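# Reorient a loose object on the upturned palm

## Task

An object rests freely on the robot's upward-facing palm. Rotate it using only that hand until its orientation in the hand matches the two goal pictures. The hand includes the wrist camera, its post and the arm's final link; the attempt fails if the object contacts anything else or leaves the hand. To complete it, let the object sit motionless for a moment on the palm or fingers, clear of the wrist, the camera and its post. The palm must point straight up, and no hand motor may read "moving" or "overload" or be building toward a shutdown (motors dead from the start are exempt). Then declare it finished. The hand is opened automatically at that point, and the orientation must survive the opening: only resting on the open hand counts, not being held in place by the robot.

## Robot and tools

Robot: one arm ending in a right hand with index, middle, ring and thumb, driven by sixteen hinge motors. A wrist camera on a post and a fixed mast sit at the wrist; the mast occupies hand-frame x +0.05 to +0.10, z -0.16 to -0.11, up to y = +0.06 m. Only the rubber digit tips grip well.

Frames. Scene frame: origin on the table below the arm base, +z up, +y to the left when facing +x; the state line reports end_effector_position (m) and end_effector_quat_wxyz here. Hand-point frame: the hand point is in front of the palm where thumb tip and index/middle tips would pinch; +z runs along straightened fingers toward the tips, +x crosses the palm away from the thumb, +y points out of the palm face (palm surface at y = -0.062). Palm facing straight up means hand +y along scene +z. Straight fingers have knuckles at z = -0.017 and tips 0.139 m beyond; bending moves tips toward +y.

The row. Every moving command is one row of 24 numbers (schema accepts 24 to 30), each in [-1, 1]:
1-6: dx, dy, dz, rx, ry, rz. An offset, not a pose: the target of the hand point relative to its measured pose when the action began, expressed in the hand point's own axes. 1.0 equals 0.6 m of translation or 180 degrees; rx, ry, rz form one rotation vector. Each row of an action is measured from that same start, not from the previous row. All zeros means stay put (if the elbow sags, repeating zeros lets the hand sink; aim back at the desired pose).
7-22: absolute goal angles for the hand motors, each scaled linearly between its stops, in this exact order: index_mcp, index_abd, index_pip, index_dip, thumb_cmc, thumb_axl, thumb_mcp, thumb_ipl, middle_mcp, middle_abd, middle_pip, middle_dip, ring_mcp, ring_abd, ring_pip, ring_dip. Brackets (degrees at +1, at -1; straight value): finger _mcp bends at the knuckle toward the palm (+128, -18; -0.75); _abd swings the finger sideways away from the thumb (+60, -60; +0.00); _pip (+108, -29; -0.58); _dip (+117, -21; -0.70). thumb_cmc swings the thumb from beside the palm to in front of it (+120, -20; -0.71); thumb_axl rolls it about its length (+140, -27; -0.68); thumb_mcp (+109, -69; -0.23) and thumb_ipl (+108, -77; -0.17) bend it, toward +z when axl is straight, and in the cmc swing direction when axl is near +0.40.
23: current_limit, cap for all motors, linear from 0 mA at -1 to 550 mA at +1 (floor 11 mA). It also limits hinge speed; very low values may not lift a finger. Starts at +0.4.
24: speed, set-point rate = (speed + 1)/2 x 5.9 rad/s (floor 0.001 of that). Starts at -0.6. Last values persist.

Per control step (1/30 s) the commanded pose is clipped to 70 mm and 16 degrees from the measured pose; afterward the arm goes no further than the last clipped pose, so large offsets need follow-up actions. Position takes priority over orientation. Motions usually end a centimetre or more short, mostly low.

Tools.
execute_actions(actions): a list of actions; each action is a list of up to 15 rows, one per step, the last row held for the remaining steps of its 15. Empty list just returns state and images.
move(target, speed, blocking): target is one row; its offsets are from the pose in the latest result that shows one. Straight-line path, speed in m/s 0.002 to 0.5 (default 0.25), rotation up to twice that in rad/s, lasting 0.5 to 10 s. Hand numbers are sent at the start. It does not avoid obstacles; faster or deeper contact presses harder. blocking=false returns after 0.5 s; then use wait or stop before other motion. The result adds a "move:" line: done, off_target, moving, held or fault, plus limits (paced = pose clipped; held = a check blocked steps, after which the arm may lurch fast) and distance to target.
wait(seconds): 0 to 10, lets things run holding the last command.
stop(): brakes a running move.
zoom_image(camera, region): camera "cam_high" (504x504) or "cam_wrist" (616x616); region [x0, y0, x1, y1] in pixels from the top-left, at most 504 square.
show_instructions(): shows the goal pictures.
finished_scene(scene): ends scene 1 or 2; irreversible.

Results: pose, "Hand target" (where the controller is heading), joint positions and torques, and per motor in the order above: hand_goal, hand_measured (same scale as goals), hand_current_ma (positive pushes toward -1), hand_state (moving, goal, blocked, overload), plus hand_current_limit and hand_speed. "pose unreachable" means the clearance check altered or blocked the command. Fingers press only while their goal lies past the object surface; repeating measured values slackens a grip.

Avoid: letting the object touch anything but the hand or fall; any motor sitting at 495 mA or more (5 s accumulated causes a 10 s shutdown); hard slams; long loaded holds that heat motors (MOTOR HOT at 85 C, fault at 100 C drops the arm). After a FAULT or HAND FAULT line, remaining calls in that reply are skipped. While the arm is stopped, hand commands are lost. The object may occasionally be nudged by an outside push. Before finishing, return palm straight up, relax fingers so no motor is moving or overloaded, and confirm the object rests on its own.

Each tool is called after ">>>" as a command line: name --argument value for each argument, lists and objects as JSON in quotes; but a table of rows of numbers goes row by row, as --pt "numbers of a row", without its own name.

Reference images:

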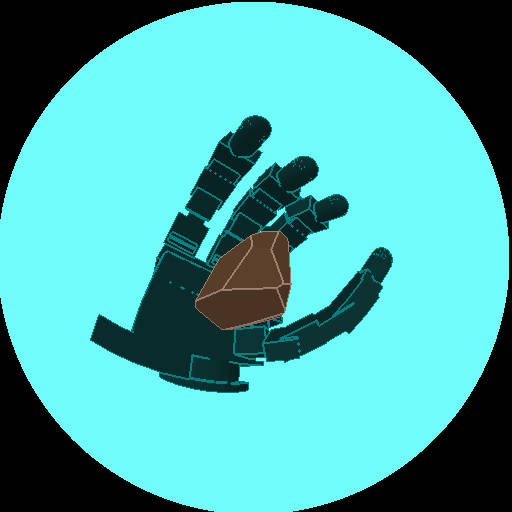

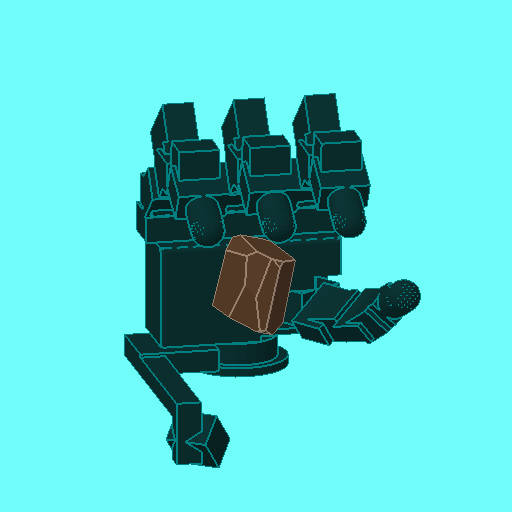

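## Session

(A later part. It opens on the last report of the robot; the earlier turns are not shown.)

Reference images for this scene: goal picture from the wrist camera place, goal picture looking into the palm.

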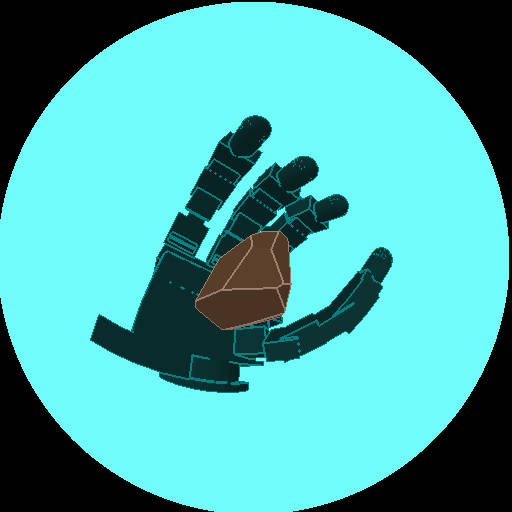

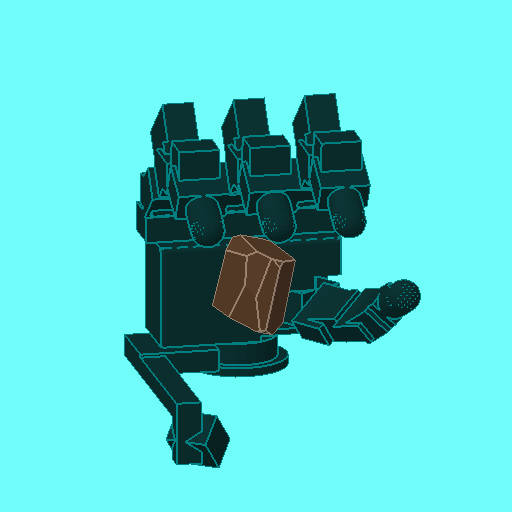

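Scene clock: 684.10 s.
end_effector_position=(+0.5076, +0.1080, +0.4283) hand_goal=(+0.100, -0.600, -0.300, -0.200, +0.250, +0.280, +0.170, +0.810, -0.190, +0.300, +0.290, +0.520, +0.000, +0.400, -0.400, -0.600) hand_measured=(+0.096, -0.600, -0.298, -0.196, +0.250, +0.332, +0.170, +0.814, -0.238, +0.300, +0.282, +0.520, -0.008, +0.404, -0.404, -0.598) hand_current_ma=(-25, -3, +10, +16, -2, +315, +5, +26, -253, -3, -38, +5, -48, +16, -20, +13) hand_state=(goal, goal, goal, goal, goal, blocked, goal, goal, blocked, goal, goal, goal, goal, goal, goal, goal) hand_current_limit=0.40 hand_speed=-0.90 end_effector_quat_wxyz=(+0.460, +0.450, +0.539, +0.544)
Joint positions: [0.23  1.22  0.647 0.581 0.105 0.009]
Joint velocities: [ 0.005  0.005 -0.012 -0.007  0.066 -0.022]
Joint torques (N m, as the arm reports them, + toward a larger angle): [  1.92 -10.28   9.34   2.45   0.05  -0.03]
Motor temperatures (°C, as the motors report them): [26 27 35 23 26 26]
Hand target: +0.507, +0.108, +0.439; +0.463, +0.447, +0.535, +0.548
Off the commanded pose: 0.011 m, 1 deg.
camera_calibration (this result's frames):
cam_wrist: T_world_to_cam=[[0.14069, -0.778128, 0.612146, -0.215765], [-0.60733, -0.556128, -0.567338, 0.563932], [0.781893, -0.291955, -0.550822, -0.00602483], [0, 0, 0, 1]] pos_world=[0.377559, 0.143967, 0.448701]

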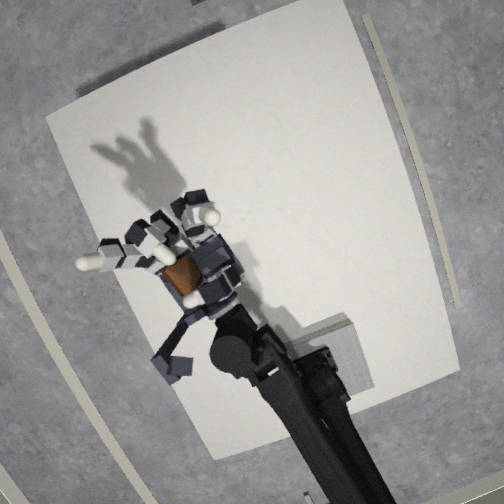

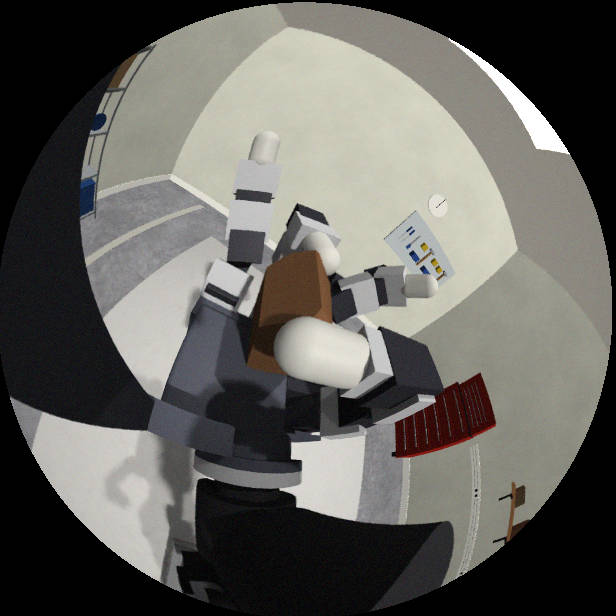

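>>> execute_actions --actions '[[[0,0.018,0,-0.004,0,0,0.1,-0.6,-0.3,-0.2,0.25,0.29,0.14,0.81,-0.17,0.3,0.25,0.52,0.0,0.4,-0.4,-0.6,0.4,-0.92]],[[0,0.018,0,-0.004,0,0,0.1,-0.6,-0.3,-0.2,0.26,0.3,0.11,0.81,-0.14,0.3,0.2,0.52,0.0,0.4,-0.4,-0.6,0.4,-0.92]]]'

>>> zoom_image --camera "cam_high" --region '[100, 170, 280, 350]'

>>> zoom_image --camera "cam_wrist" --region '[190, 200, 440, 450]'

Scene clock: 690.70 s.
end_effector_position=(+0.5076, +0.1080, +0.4283) hand_goal=(+0.100, -0.600, -0.300, -0.200, +0.260, +0.300, +0.110, +0.810, -0.140, +0.300, +0.200, +0.520, +0.000, +0.400, -0.400, -0.600) hand_measured=(+0.096, -0.600, -0.298, -0.196, +0.258, +0.298, +0.118, +0.814, -0.158, +0.300, +0.204, +0.520, -0.008, +0.404, -0.404, -0.598) hand_current_ma=(-25, -3, +10, +16, -10, -13, +49, +26, -92, -3, +18, +5, -48, +16, -20, +13) hand_state=(goal, goal, goal, goal, goal, goal, goal, goal, goal, goal, goal, goal, goal, goal, goal, goal) hand_current_limit=0.40 hand_speed=-0.92 end_effector_quat_wxyz=(+0.460, +0.450, +0.539, +0.544)
Joint positions: [0.23  1.22  0.647 0.581 0.105 0.009]
Joint velocities: [-0.015  0.005  0.017 -0.012 -0.037 -0.007]
Joint torques (N m, as the arm reports them, + toward a larger angle): [ 1.89 -9.98  9.35  2.51  0.05 -0.03]
Motor temperatures (°C, as the motors report them): [26 27 35 23 26 26]
Hand target: +0.507, +0.108, +0.439; +0.463, +0.447, +0.535, +0.548
Off the commanded pose: 0.011 m, 1 deg.
camera_calibration (this result's frames):
cam_wrist: T_world_to_cam=[[0.14069, -0.778128, 0.612146, -0.215765], [-0.60733, -0.556128, -0.567338, 0.563932], [0.781893, -0.291955, -0.550822, -0.00602483], [0, 0, 0, 1]] pos_world=[0.377559, 0.143967, 0.448701]

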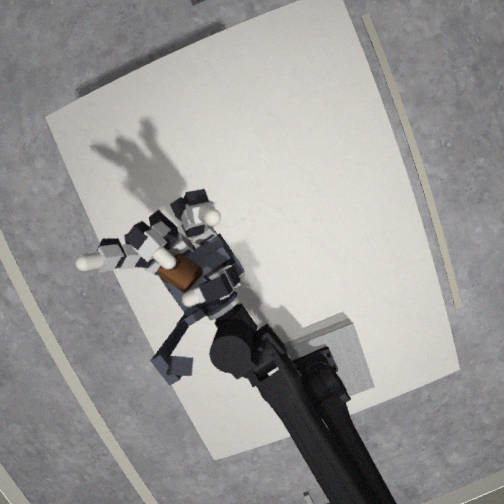

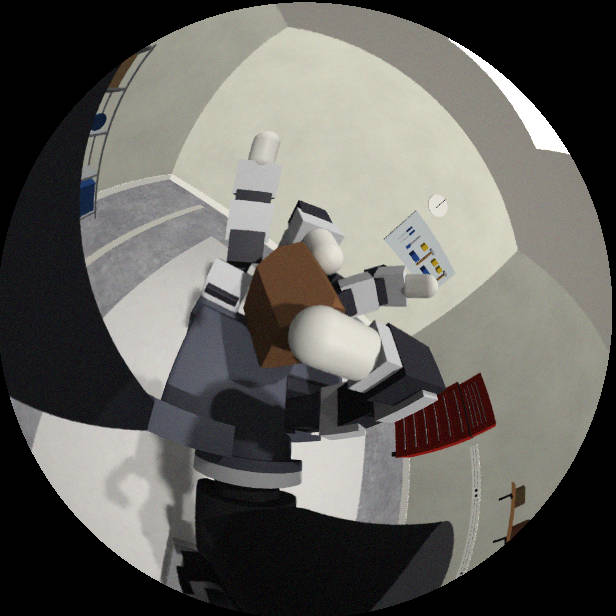

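Region (100, 170, 280, 350) of cam_high's 504x504 image, scaled by 2.800, with more detail than that image has.

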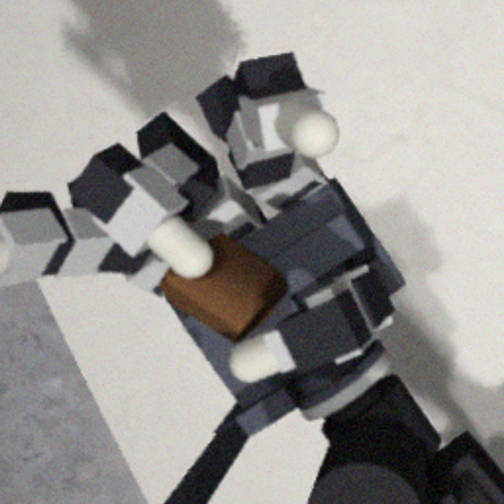

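Region (190, 200, 440, 450) of cam_wrist's 616x616 image, scaled by 2.016, with more detail than that image has.

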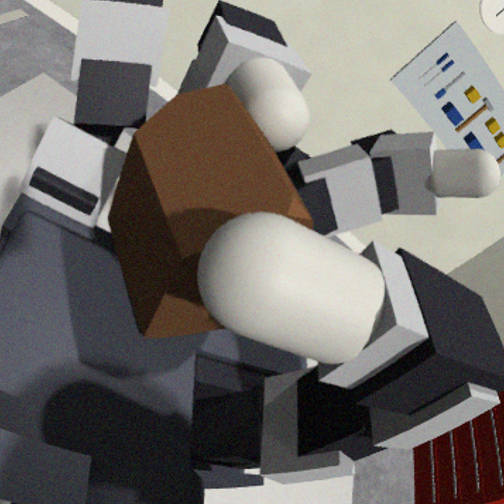

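>>> execute_actions --actions '[[[0,0.018,0,-0.004,0,0.04,0.3,-0.2,-0.3,-0.2,0.26,0.3,0.11,0.81,-0.16,0.3,0.2,0.52,0.0,0.4,-0.4,-0.6,0.4,-0.8]],[[0,0.018,0,-0.004,0,0.04,0.3,-0.2,-0.3,-0.2,0.26,0.3,0.11,0.81,-0.16,0.3,0.2,0.52,0.0,0.4,-0.4,-0.6,0.4,-0.8]],[[0,0.018,0,-0.004,0,0.0,0.3,-0.2,-0.3,-0.2,0.26,0.3,0.11,0.81,-0.16,0.3,0.05,0.45,0.0,0.4,-0.4,-0.6,0.4,-0.9]]]'

>>> zoom_image --camera "cam_high" --region '[100, 170, 280, 350]'

>>> zoom_image --camera "cam_wrist" --region '[190, 200, 440, 450]'

Scene clock: 697.40 s.
end_effector_position=(+0.5085, +0.0999, +0.4165) hand_goal=(+0.300, -0.200, -0.300, -0.200, +0.260, +0.300, +0.110, +0.810, -0.160, +0.300, +0.050, +0.450, +0.000, +0.400, -0.400, -0.600) hand_measured=(+0.292, -0.206, -0.298, -0.196, +0.258, +0.298, +0.116, +0.814, -0.166, +0.300, +0.098, +0.454, -0.008, +0.404, -0.404, -0.598) hand_current_ma=(-48, -33, +9, +16, -5, -13, +36, +26, -28, -2, +26, +20, -48, +17, -20, +13) hand_state=(goal, goal, goal, goal, goal, goal, goal, goal, goal, goal, moving, goal, goal, goal, goal, goal) hand_current_limit=0.40 hand_speed=-0.90 end_effector_quat_wxyz=(+0.400, +0.514, +0.488, +0.582)
Joint positions: [0.266 1.22  0.647 0.561 0.157 0.226]
Joint velocities: [-0.015 -0.005 -0.007 -0.007  0.007  0.051]
Joint torques (N m, as the arm reports them, + toward a larger angle): [ 1.36 -9.9   9.18  2.49 -0.03 -0.12]
Motor temperatures (°C, as the motors report them): [26 27 35 23 26 26]
Hand target: +0.509, +0.098, +0.427; +0.403, +0.511, +0.484, +0.585
Off the commanded pose: 0.011 m, 1 deg.
camera_calibration (this result's frames):
cam_wrist: T_world_to_cam=[[0.156351, -0.88971, 0.428917, -0.135487], [-0.647771, -0.42019, -0.635478, 0.588657], [0.745618, -0.178483, -0.642026, 0.0295752], [0, 0, 0, 1]] pos_world=[0.380447, 0.132082, 0.45118]

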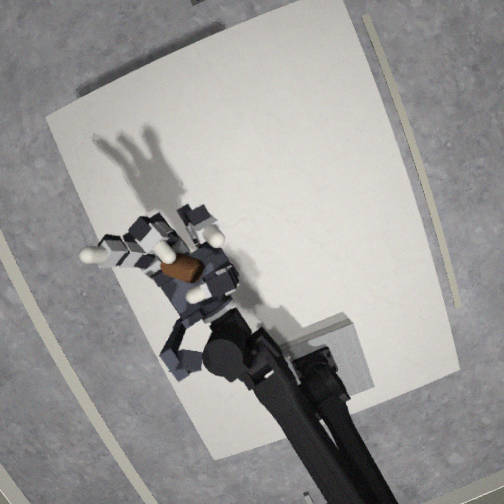

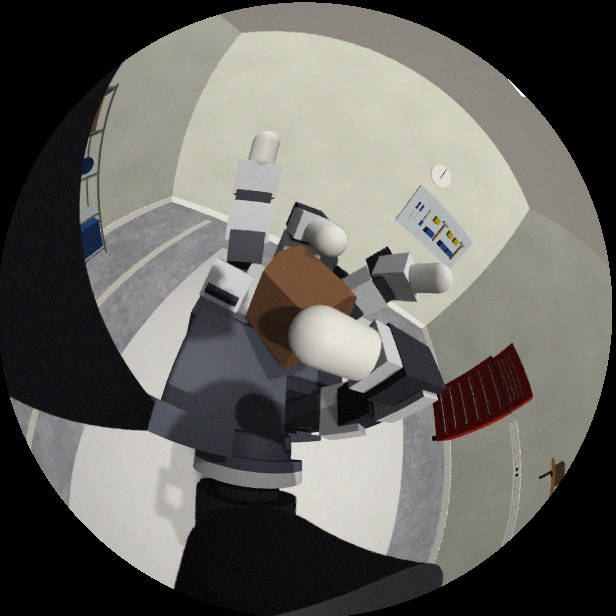

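Region (100, 170, 280, 350) of cam_high's 504x504 image, scaled by 2.800, with more detail than that image has.

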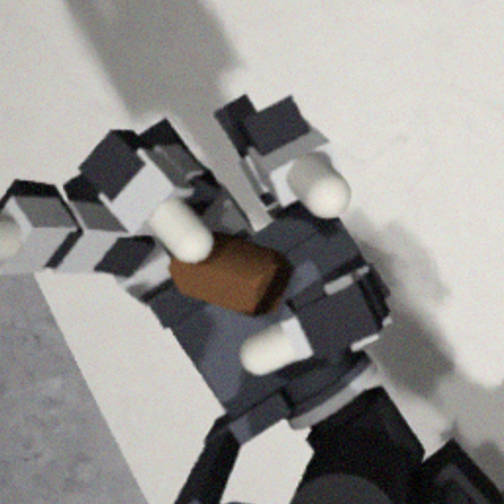

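Region (190, 200, 440, 450) of cam_wrist's 616x616 image, scaled by 2.016, with more detail than that image has.

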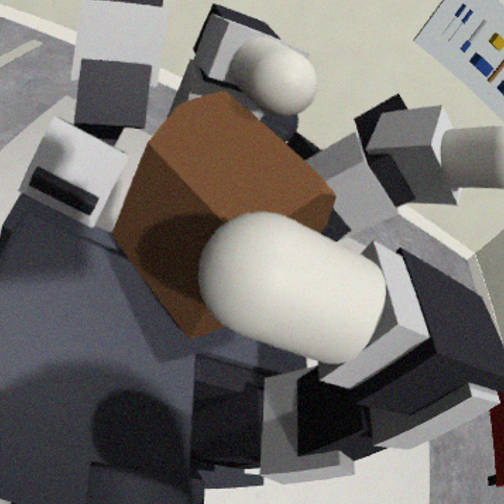

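>>> execute_actions --actions '[[[0,0.025,0,-0.006,0,-0.04,0.3,-0.2,-0.3,-0.2,0.26,0.45,0.0,0.5,-0.2,0.2,-0.1,0.2,0.0,0.3,-0.4,-0.6,0.4,-0.7]],[[0,0.025,0,-0.006,0,-0.035,0.3,-0.2,-0.3,-0.2,0.1,0.55,-0.1,0.2,-0.2,0.0,-0.3,-0.2,0.0,0.2,-0.4,-0.6,0.4,-0.7]],[[0,0.02,0,-0.006,0,0,0.3,-0.2,-0.3,-0.2,0.1,0.55,-0.1,0.2,-0.2,0.0,-0.3,-0.2,0.0,0.2,-0.4,-0.6,0.4,-0.7]]]'

>>> zoom_image --camera "cam_high" --region '[100, 170, 280, 350]'

>>> zoom_image --camera "cam_wrist" --region '[190, 200, 440, 450]'

Scene clock: 704.27 s.
end_effector_position=(+0.5108, +0.1015, +0.4234) hand_goal=(+0.300, -0.200, -0.300, -0.200, +0.100, +0.550, -0.100, +0.200, -0.200, +0.000, -0.300, -0.200, +0.000, +0.200, -0.400, -0.600) hand_measured=(+0.292, -0.204, -0.298, -0.196, +0.098, +0.548, -0.098, +0.202, -0.208, +0.002, -0.300, -0.198, -0.008, +0.206, -0.404, -0.598) hand_current_ma=(-44, -22, +9, +16, -10, -14, +7, +20, -38, +15, +5, +14, -48, +24, -20, +13) hand_state=(goal, goal, goal, goal, goal, goal, goal, goal, goal, goal, goal, goal, goal, goal, goal, goal) hand_current_limit=0.40 hand_speed=-0.70 end_effector_quat_wxyz=(+0.456, +0.458, +0.541, +0.538)
Joint positions: [0.216 1.22  0.647 0.561 0.099 0.016]
Joint velocities: [-0.015 -0.005  0.002 -0.002 -0.081  0.051]
Joint torques (N m, as the arm reports them, + toward a larger angle): [ 1.9  -9.79  9.41  2.85  0.04 -0.07]
Motor temperatures (°C, as the motors report them): [26 27 35 23 26 26]
Hand target: +0.511, +0.102, +0.435; +0.461, +0.453, +0.536, +0.544
Off the commanded pose: 0.012 m, 1 deg.
camera_calibration (this result's frames):
cam_wrist: T_world_to_cam=[[0.146235, -0.78032, 0.608043, -0.219197], [-0.623442, -0.549922, -0.555793, 0.562138], [0.768072, -0.297804, -0.566902, 0.00135411], [0, 0, 0, 1]] pos_world=[0.381475, 0.138491, 0.446481]

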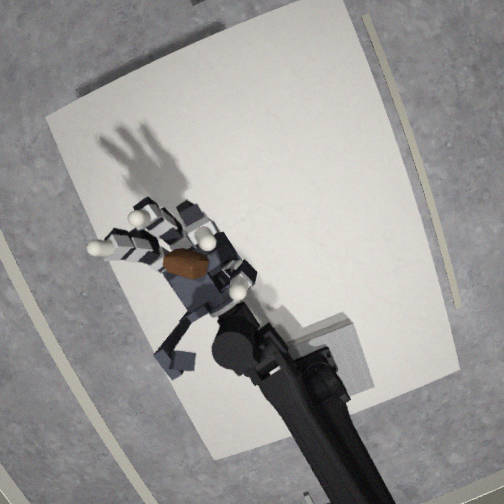

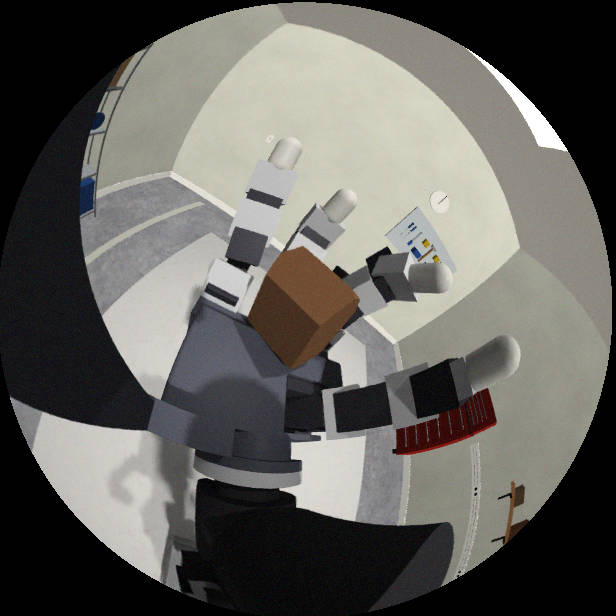

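Region (100, 170, 280, 350) of cam_high's 504x504 image, scaled by 2.800, with more detail than that image has.

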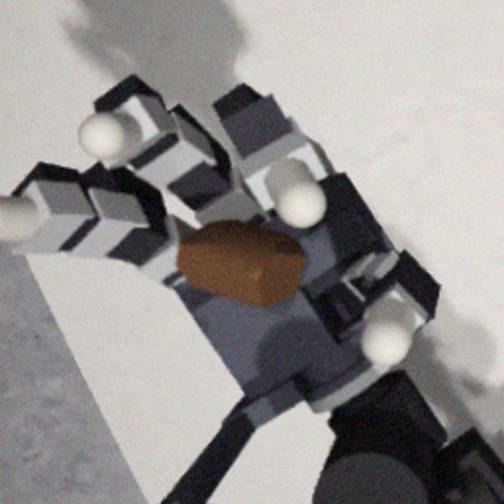

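Region (190, 200, 440, 450) of cam_wrist's 616x616 image, scaled by 2.016, with more detail than that image has.

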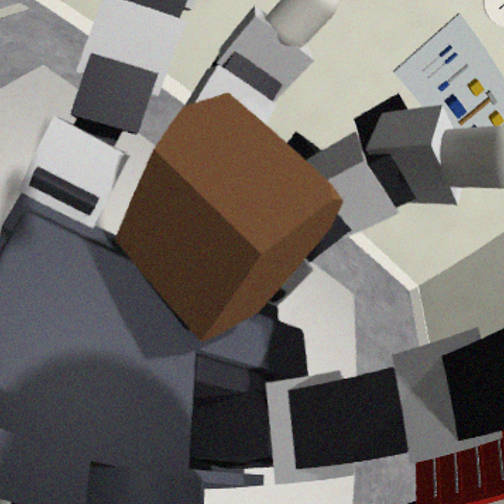

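>>> execute_actions --actions '[[[0,0.02,0,-0.008,0,0,-0.55,-0.5,0.0,0.3,0.1,0.55,-0.1,0.2,-0.2,0.0,-0.3,-0.2,0.0,0.2,-0.4,-0.6,0.4,-0.3]],[[0,0.02,0,-0.008,0,0,-0.55,-0.5,0.85,0.75,0.1,0.55,-0.1,0.2,-0.2,0.0,-0.3,-0.2,0.0,0.2,-0.4,-0.6,0.4,-0.3]],[[0,0.02,0,-0.008,0,0,-0.4,-0.5,0.97,0.65,0.1,0.55,-0.1,0.2,-0.2,0.0,-0.3,-0.2,0.0,0.2,-0.4,-0.6,0.4,-0.7]]]'

>>> zoom_image --camera "cam_high" --region '[100, 170, 280, 350]'

Scene clock: 720.10 s.
end_effector_position=(+0.5108, +0.1015, +0.4234) hand_goal=(-0.400, -0.500, +0.970, +0.650, +0.100, +0.550, -0.100, +0.200, -0.200, +0.000, -0.300, -0.200, +0.000, +0.200, -0.400, -0.600) hand_measured=(-0.418, -0.498, +0.928, +0.654, +0.098, +0.548, -0.098, +0.202, -0.208, +0.002, -0.300, -0.198, -0.008, +0.206, -0.404, -0.598) hand_current_ma=(-99, +7, -36, +20, -10, -14, +7, +20, -38, +15, +5, +14, -48, +24, -20, +13) hand_state=(goal, goal, moving, goal, goal, goal, goal, goal, goal, goal, goal, goal, goal, goal, goal, goal) hand_current_limit=0.40 hand_speed=-0.70 end_effector_quat_wxyz=(+0.456, +0.458, +0.541, +0.538)
Joint positions: [0.216 1.22  0.647 0.561 0.099 0.016]
Joint velocities: [-0.024  0.015  0.002 -0.012  0.037  0.007]
Joint torques (N m, as the arm reports them, + toward a larger angle): [ 1.72 -9.38  9.33  3.41  0.05 -0.07]
Motor temperatures (°C, as the motors report them): [26 27 35 23 26 26]
Hand target: +0.511, +0.102, +0.435; +0.462, +0.452, +0.534, +0.545
Off the commanded pose: 0.012 m, 1 deg.
camera_calibration (this result's frames):
cam_wrist: T_world_to_cam=[[0.146235, -0.78032, 0.608043, -0.219197], [-0.623442, -0.549922, -0.555793, 0.562138], [0.768072, -0.297804, -0.566902, 0.00135411], [0, 0, 0, 1]] pos_world=[0.381475, 0.138491, 0.446481]

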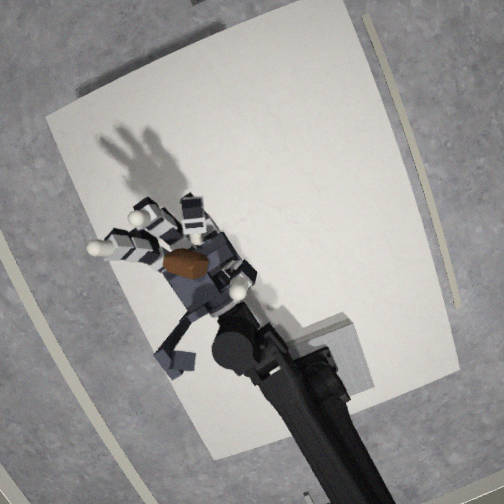

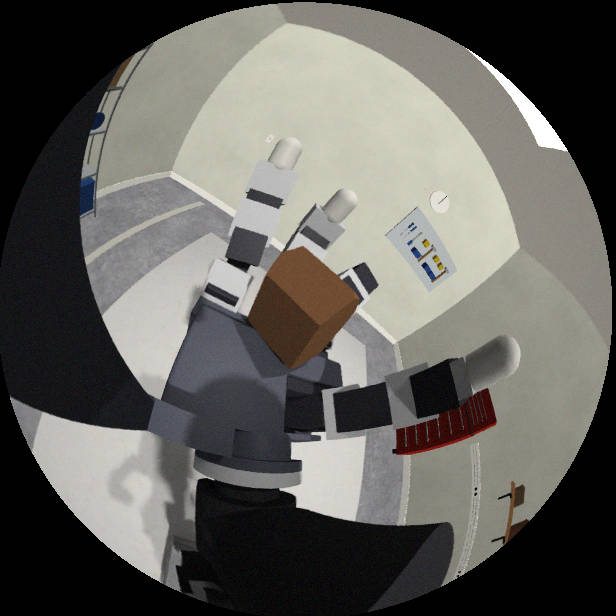

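Region (100, 170, 280, 350) of cam_high's 504x504 image, scaled by 2.800, with more detail than that image has.

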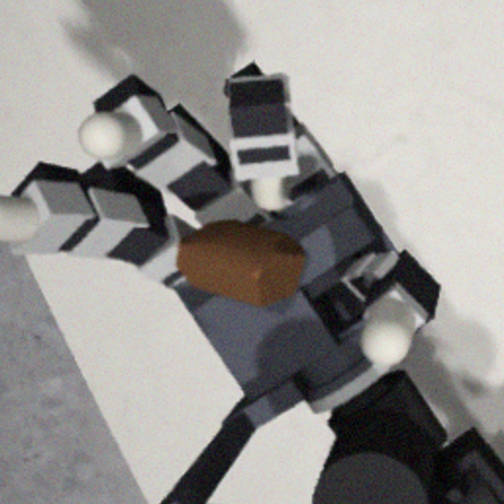

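>>> execute_actions --actions '[[[0,0.02,0,-0.008,0,0,-0.2,-0.4,0.97,0.58,0.1,0.55,-0.1,0.2,-0.2,0.0,-0.3,-0.2,0.0,0.2,-0.4,-0.6,0.4,-0.8]],[[0,0.02,0,-0.008,0,0,-0.1,-0.4,0.97,0.48,0.1,0.55,-0.1,0.2,-0.2,0.0,-0.3,-0.2,0.0,0.2,-0.4,-0.6,0.4,-0.88]],[[0,0.02,0,-0.008,0,0,-0.06,-0.4,0.95,0.36,0.1,0.55,-0.1,0.2,-0.2,0.0,-0.3,-0.2,0.0,0.2,-0.4,-0.6,0.4,-0.88]]]'

>>> zoom_image --camera "cam_high" --region '[100, 170, 280, 350]'

Scene clock: 726.73 s.
end_effector_position=(+0.5108, +0.1015, +0.4234) hand_goal=(-0.060, -0.400, +0.950, +0.360, +0.100, +0.550, -0.100, +0.200, -0.200, +0.000, -0.300, -0.200, +0.000, +0.200, -0.400, -0.600) hand_measured=(-0.072, -0.404, +0.958, +0.366, +0.098, +0.548, -0.098, +0.202, -0.208, +0.002, -0.300, -0.198, -0.008, +0.206, -0.404, -0.598) hand_current_ma=(-68, -15, +43, +20, -10, -14, +7, +20, -38, +15, +5, +14, -48, +24, -20, +13) hand_state=(goal, goal, goal, moving, goal, goal, goal, goal, goal, goal, goal, goal, goal, goal, goal, goal) hand_current_limit=0.40 hand_speed=-0.88 end_effector_quat_wxyz=(+0.456, +0.458, +0.541, +0.538)
Joint positions: [0.216 1.22  0.647 0.561 0.099 0.016]
Joint velocities: [-0.015  0.005 -0.002 -0.007 -0.007  0.007]
Joint torques (N m, as the arm reports them, + toward a larger angle): [ 1.69 -9.39  9.29  3.35  0.03 -0.07]
Motor temperatures (°C, as the motors report them): [26 27 35 23 26 26]
Hand target: +0.511, +0.102, +0.435; +0.462, +0.452, +0.534, +0.545
Off the commanded pose: 0.012 m, 1 deg.
camera_calibration (this result's frames):
cam_wrist: T_world_to_cam=[[0.146235, -0.78032, 0.608043, -0.219197], [-0.623442, -0.549922, -0.555793, 0.562138], [0.768072, -0.297804, -0.566902, 0.00135411], [0, 0, 0, 1]] pos_world=[0.381475, 0.138491, 0.446481]

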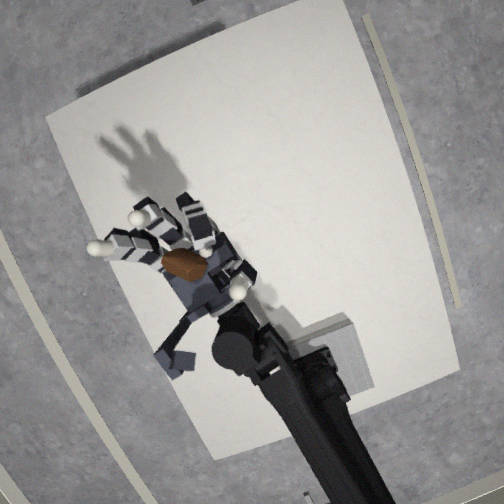

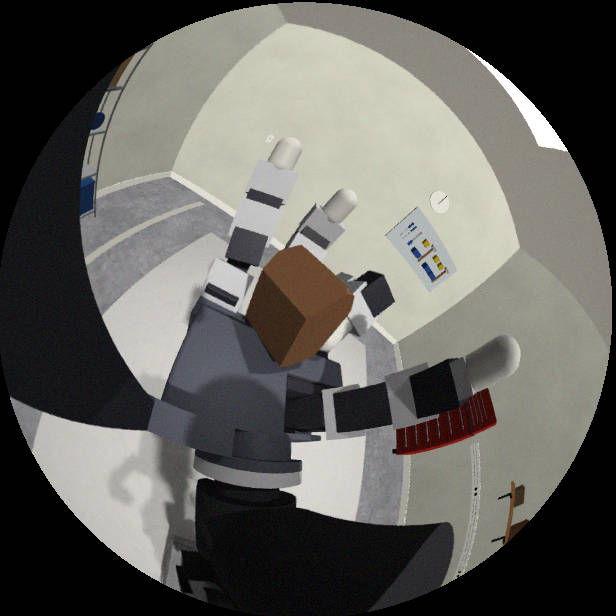

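Region (100, 170, 280, 350) of cam_high's 504x504 image, scaled by 2.800, with more detail than that image has.

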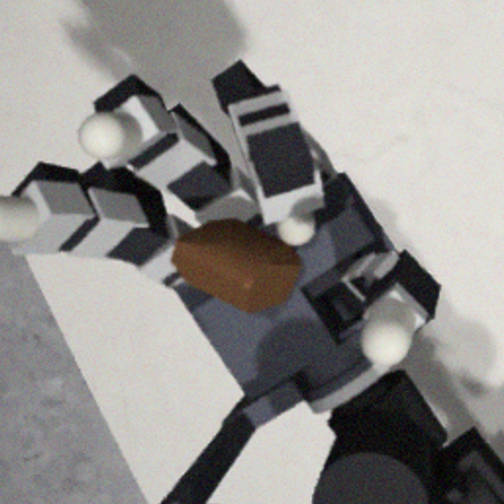

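>>> execute_actions --actions '[[[0,0.02,0,-0.008,0,0,0.05,-0.55,0.94,0.34,0.1,0.55,-0.1,0.2,-0.2,0.0,-0.3,-0.2,0.0,0.2,-0.4,-0.6,0.4,-0.88]],[[0,0.02,0,-0.008,0,0,0.14,-0.7,0.92,0.32,0.1,0.55,-0.1,0.2,-0.2,0.0,-0.3,-0.2,0.0,0.2,-0.4,-0.6,0.4,-0.88]],[[0,0.02,0,-0.008,0,0,0.21,-0.8,0.9,0.3,0.1,0.55,-0.1,0.2,-0.2,0.0,-0.3,-0.2,0.0,0.2,-0.4,-0.6,0.4,-0.88]]]'

>>> zoom_image --camera "cam_high" --region '[100, 170, 280, 350]'

Scene clock: 737.20 s.
end_effector_position=(+0.5108, +0.1015, +0.4234) hand_goal=(+0.210, -0.800, +0.900, +0.300, +0.100, +0.550, -0.100, +0.200, -0.200, +0.000, -0.300, -0.200, +0.000, +0.200, -0.400, -0.600) hand_measured=(+0.204, -0.798, +0.906, +0.304, +0.098, +0.548, -0.098, +0.202, -0.208, +0.002, -0.300, -0.198, -0.008, +0.206, -0.404, -0.598) hand_current_ma=(-31, +13, +32, +17, -10, -14, +7, +20, -38, +15, +5, +14, -48, +24, -20, +13) hand_state=(goal, goal, goal, goal, goal, goal, goal, goal, goal, goal, goal, goal, goal, goal, goal, goal) hand_current_limit=0.40 hand_speed=-0.88 end_effector_quat_wxyz=(+0.456, +0.458, +0.541, +0.538)
Joint positions: [0.216 1.22  0.647 0.561 0.099 0.016]
Joint velocities: [ 0.015 -0.005  0.002 -0.007 -0.066  0.037]
Joint torques (N m, as the arm reports them, + toward a larger angle): [ 1.74 -9.42  9.27  3.38  0.04 -0.09]
Motor temperatures (°C, as the motors report them): [26 27 35 23 26 26]
Hand target: +0.511, +0.102, +0.435; +0.462, +0.452, +0.534, +0.545
Off the commanded pose: 0.012 m, 1 deg.
camera_calibration (this result's frames):
cam_wrist: T_world_to_cam=[[0.146235, -0.78032, 0.608043, -0.219197], [-0.623442, -0.549922, -0.555793, 0.562138], [0.768072, -0.297804, -0.566902, 0.00135411], [0, 0, 0, 1]] pos_world=[0.381475, 0.138491, 0.446481]

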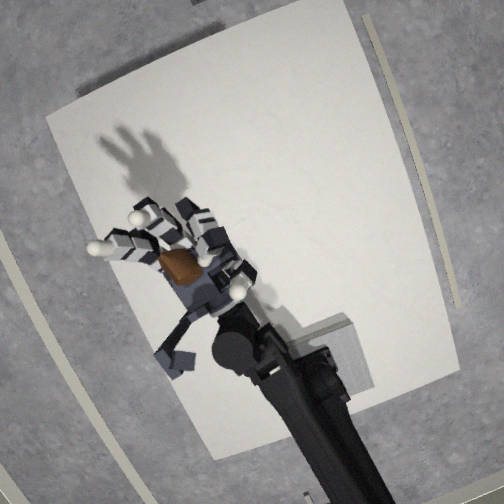

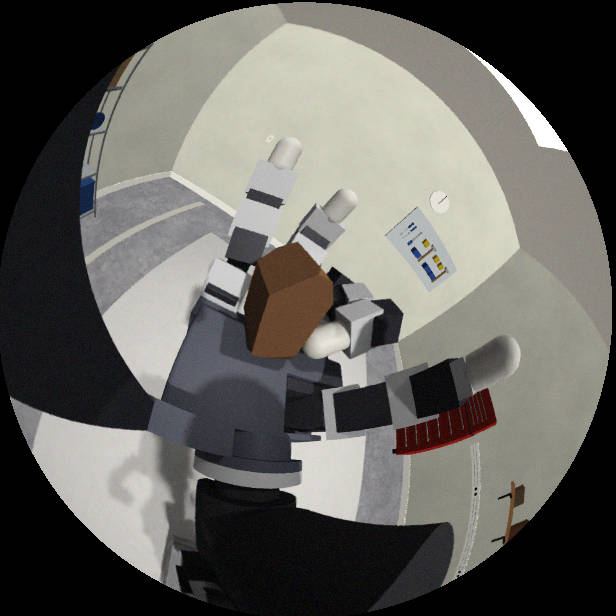

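Region (100, 170, 280, 350) of cam_high's 504x504 image, scaled by 2.800, with more detail than that image has.

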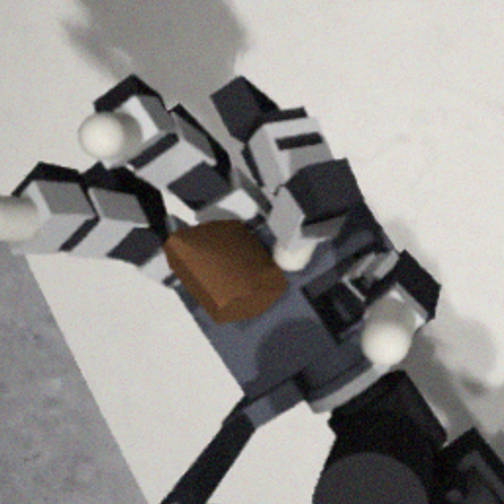

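>>> execute_actions --actions '[[[0,0.02,0,-0.008,0,0,0.15,-0.5,0.92,0.32,0.1,0.55,-0.1,0.2,0.05,0.15,-0.5,-0.5,0.15,0.0,-0.5,-0.6,0.4,-0.8]],[[0,0.02,0,-0.008,0,0,0.15,-0.5,0.92,0.32,0.1,0.55,-0.1,0.2,0.28,0.15,-0.55,-0.6,0.3,0.0,-0.5,-0.6,0.4,-0.8]]]'

>>> zoom_image --camera "cam_high" --region '[100, 170, 280, 350]'

>>> zoom_image --camera "cam_wrist" --region '[190, 200, 440, 450]'

Scene clock: 745.63 s.
end_effector_position=(+0.5108, +0.1015, +0.4234) hand_goal=(+0.150, -0.500, +0.920, +0.320, +0.100, +0.550, -0.100, +0.200, +0.280, +0.150, -0.550, -0.600, +0.300, +0.000, -0.500, -0.600) hand_measured=(+0.148, -0.510, +0.920, +0.318, +0.098, +0.548, -0.098, +0.202, +0.212, +0.148, -0.548, -0.598, +0.286, +0.004, -0.498, -0.598) hand_current_ma=(-10, -45, -1, -13, -10, -14, +7, +20, -104, -10, +5, +13, -79, +16, +6, +13) hand_state=(goal, goal, goal, goal, goal, goal, goal, goal, moving, goal, goal, goal, goal, goal, goal, goal) hand_current_limit=0.40 hand_speed=-0.80 end_effector_quat_wxyz=(+0.456, +0.458, +0.541, +0.538)
Joint positions: [0.216 1.22  0.647 0.561 0.099 0.016]
Joint velocities: [-0.015 -0.005 -0.002 -0.002 -0.022  0.037]
Joint torques (N m, as the arm reports them, + toward a larger angle): [ 1.84 -9.27  9.31  3.33  0.04 -0.07]
Motor temperatures (°C, as the motors report them): [26 27 35 23 26 26]
Hand target: +0.511, +0.102, +0.435; +0.462, +0.452, +0.534, +0.545
Off the commanded pose: 0.012 m, 1 deg.
camera_calibration (this result's frames):
cam_wrist: T_world_to_cam=[[0.146235, -0.78032, 0.608043, -0.219197], [-0.623442, -0.549922, -0.555793, 0.562138], [0.768072, -0.297804, -0.566902, 0.00135411], [0, 0, 0, 1]] pos_world=[0.381475, 0.138491, 0.446481]

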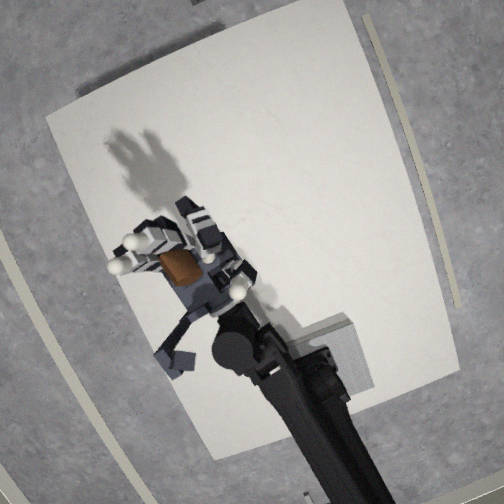

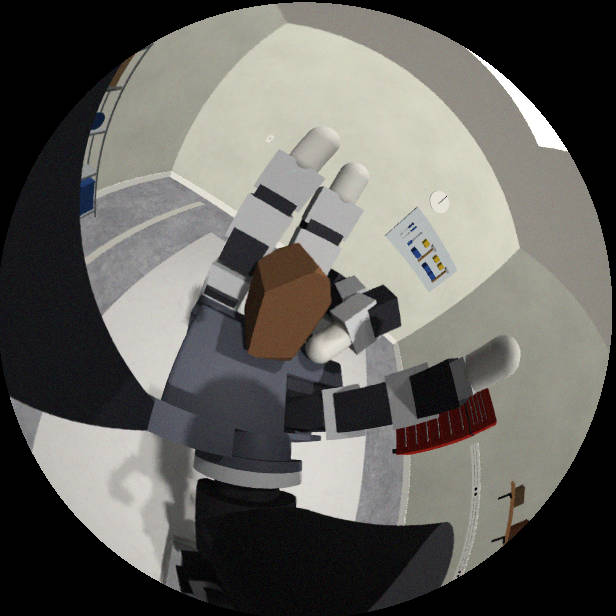

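Region (100, 170, 280, 350) of cam_high's 504x504 image, scaled by 2.800, with more detail than that image has.

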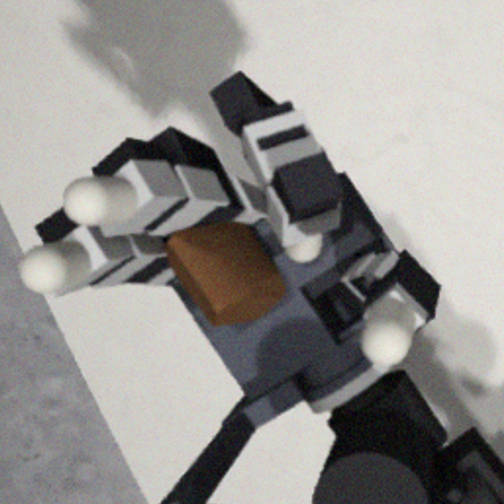

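Region (190, 200, 440, 450) of cam_wrist's 616x616 image, scaled by 2.016, with more detail than that image has.

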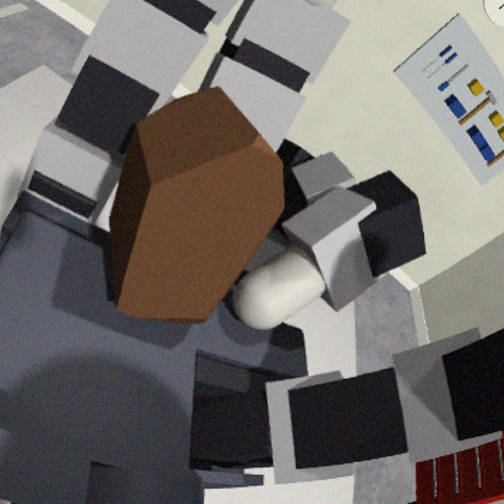

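>>> execute_actions --actions '[[[0,0.02,0,-0.008,0,0,0.0,-0.4,0.95,0.4,0.1,0.55,-0.1,0.2,0.4,0.15,-0.55,-0.6,0.42,0.0,-0.5,-0.6,0.4,-0.88]],[[0,0.02,0,-0.008,0,0,-0.1,-0.3,0.95,0.45,0.1,0.55,-0.1,0.2,0.5,0.15,-0.55,-0.6,0.48,0.0,-0.5,-0.6,0.4,-0.88]]]'

>>> zoom_image --camera "cam_high" --region '[100, 170, 280, 350]'

>>> zoom_image --camera "cam_wrist" --region '[190, 200, 440, 450]'

Scene clock: 790.27 s.
end_effector_position=(+0.5108, +0.1015, +0.4234) hand_goal=(-0.100, -0.300, +0.950, +0.450, +0.100, +0.550, -0.100, +0.200, +0.500, +0.150, -0.550, -0.600, +0.480, +0.000, -0.500, -0.600) hand_measured=(-0.102, -0.304, +0.950, +0.448, +0.098, +0.548, -0.098, +0.202, +0.492, +0.148, -0.548, -0.598, +0.474, +0.004, -0.498, -0.598) hand_current_ma=(-16, -16, -1, -12, -10, -14, +7, +20, -44, -10, +5, +13, -33, +16, +6, +13) hand_state=(moving, goal, goal, goal, goal, goal, goal, goal, moving, goal, goal, goal, goal, goal, goal, goal) hand_current_limit=0.40 hand_speed=-0.88 end_effector_quat_wxyz=(+0.456, +0.458, +0.541, +0.538)
Joint positions: [0.216 1.22  0.647 0.561 0.099 0.016]
Joint velocities: [ 0.005 -0.015 -0.002  0.002 -0.007  0.007]
Joint torques (N m, as the arm reports them, + toward a larger angle): [ 1.87 -9.51  9.26  3.24  0.03 -0.07]
Motor temperatures (°C, as the motors report them): [26 27 36 23 26 26]
Hand target: +0.511, +0.102, +0.435; +0.462, +0.452, +0.534, +0.545
Off the commanded pose: 0.012 m, 1 deg.
camera_calibration (this result's frames):
cam_wrist: T_world_to_cam=[[0.146235, -0.78032, 0.608043, -0.219197], [-0.623442, -0.549922, -0.555793, 0.562138], [0.768072, -0.297804, -0.566902, 0.00135411], [0, 0, 0, 1]] pos_world=[0.381475, 0.138491, 0.446481]

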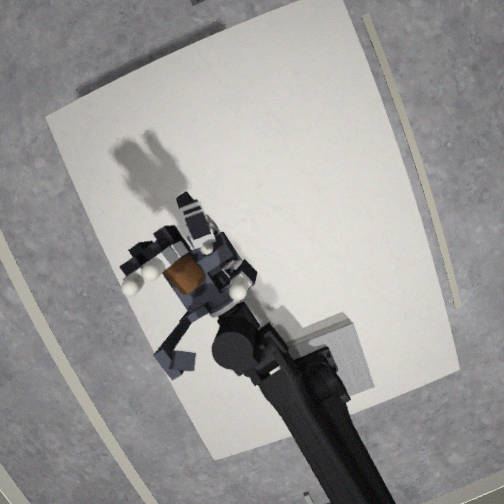

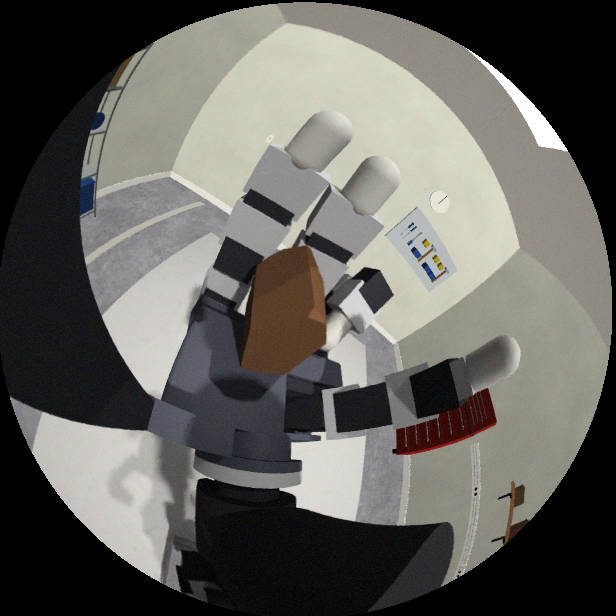

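Region (100, 170, 280, 350) of cam_high's 504x504 image, scaled by 2.800, with more detail than that image has.

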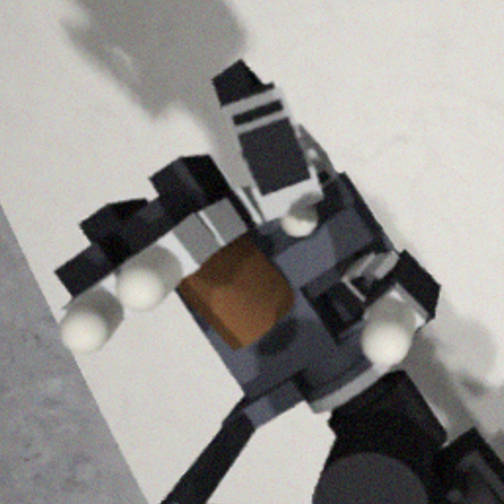

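Region (190, 200, 440, 450) of cam_wrist's 616x616 image, scaled by 2.016, with more detail than that image has.

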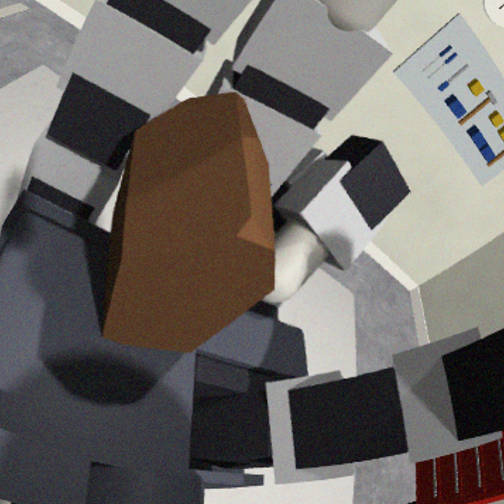

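>>> execute_actions --actions '[[[0,0.02,0,-0.008,0,0,-0.2,-0.3,0.95,0.55,0.1,0.55,-0.1,0.2,0.6,0.0,-0.55,-0.6,0.55,0.0,-0.5,-0.6,0.4,-0.88]],[[0,0.02,0,-0.008,0,0,-0.2,-0.3,0.95,0.55,0.1,0.55,-0.1,0.2,0.68,-0.1,-0.55,-0.6,0.6,-0.1,-0.5,-0.6,0.4,-0.88]]]'

>>> zoom_image --camera "cam_high" --region '[100, 170, 280, 350]'

>>> zoom_image --camera "cam_wrist" --region '[190, 200, 440, 450]'

Scene clock: 797.03 s.
end_effector_position=(+0.5108, +0.1015, +0.4234) hand_goal=(-0.200, -0.300, +0.950, +0.550, +0.100, +0.550, -0.100, +0.200, +0.680, -0.100, -0.550, -0.600, +0.600, -0.100, -0.500, -0.600) hand_measured=(-0.204, -0.304, +0.950, +0.548, +0.098, +0.548, -0.098, +0.202, +0.674, -0.098, -0.548, -0.598, +0.598, -0.098, -0.498, -0.598) hand_current_ma=(-17, -16, -1, -12, -10, -14, +7, +20, -36, +13, +5, +13, -13, +13, +6, +13) hand_state=(goal, goal, goal, goal, goal, goal, goal, goal, goal, goal, goal, goal, goal, goal, goal, goal) hand_current_limit=0.40 hand_speed=-0.88 end_effector_quat_wxyz=(+0.456, +0.458, +0.541, +0.538)
Joint positions: [0.216 1.22  0.647 0.561 0.099 0.016]
Joint velocities: [-0.015  0.005  0.012 -0.002  0.007 -0.007]
Joint torques (N m, as the arm reports them, + toward a larger angle): [ 1.92 -9.19  9.22  3.22  0.04 -0.08]
Motor temperatures (°C, as the motors report them): [26 27 36 23 26 26]
Hand target: +0.511, +0.102, +0.435; +0.462, +0.452, +0.534, +0.545
Off the commanded pose: 0.012 m, 1 deg.
camera_calibration (this result's frames):
cam_wrist: T_world_to_cam=[[0.146235, -0.78032, 0.608043, -0.219197], [-0.623442, -0.549922, -0.555793, 0.562138], [0.768072, -0.297804, -0.566902, 0.00135411], [0, 0, 0, 1]] pos_world=[0.381475, 0.138491, 0.446481]

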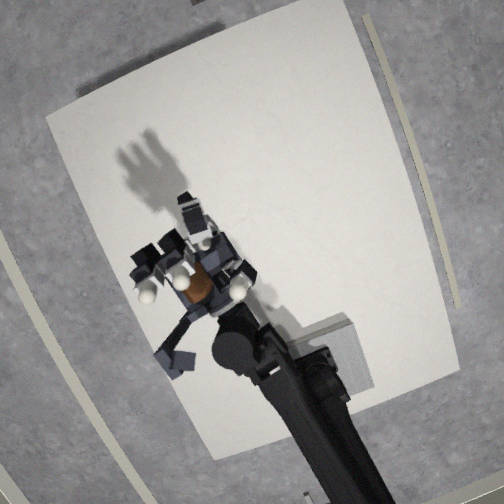

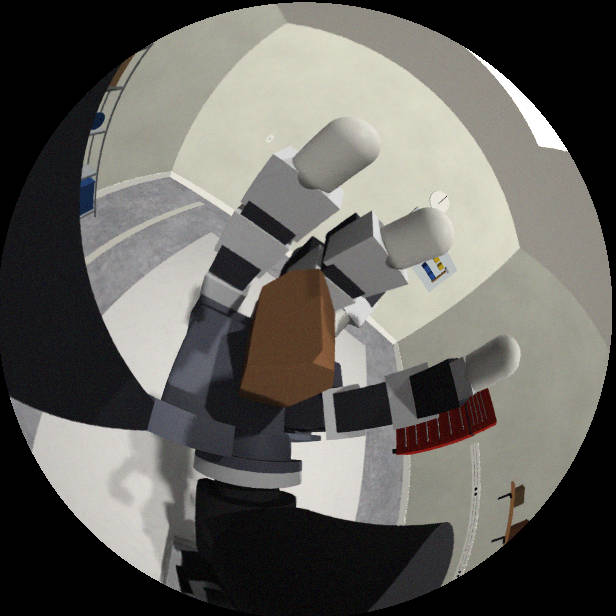

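Region (100, 170, 280, 350) of cam_high's 504x504 image, scaled by 2.800, with more detail than that image has.

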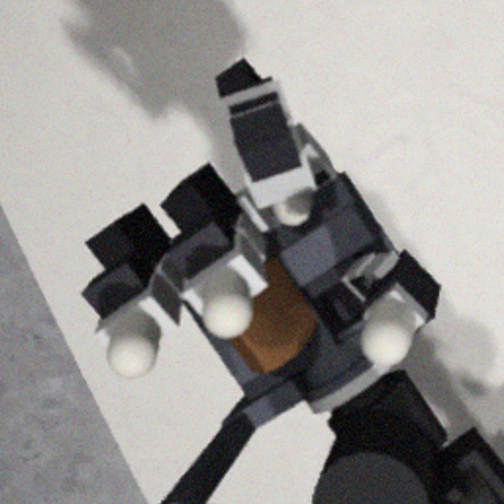

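Region (190, 200, 440, 450) of cam_wrist's 616x616 image, scaled by 2.016, with more detail than that image has.

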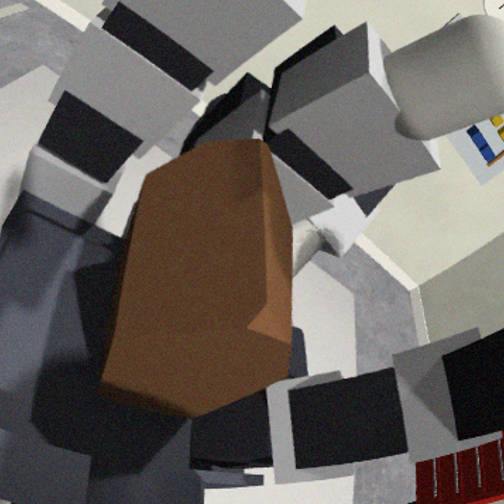

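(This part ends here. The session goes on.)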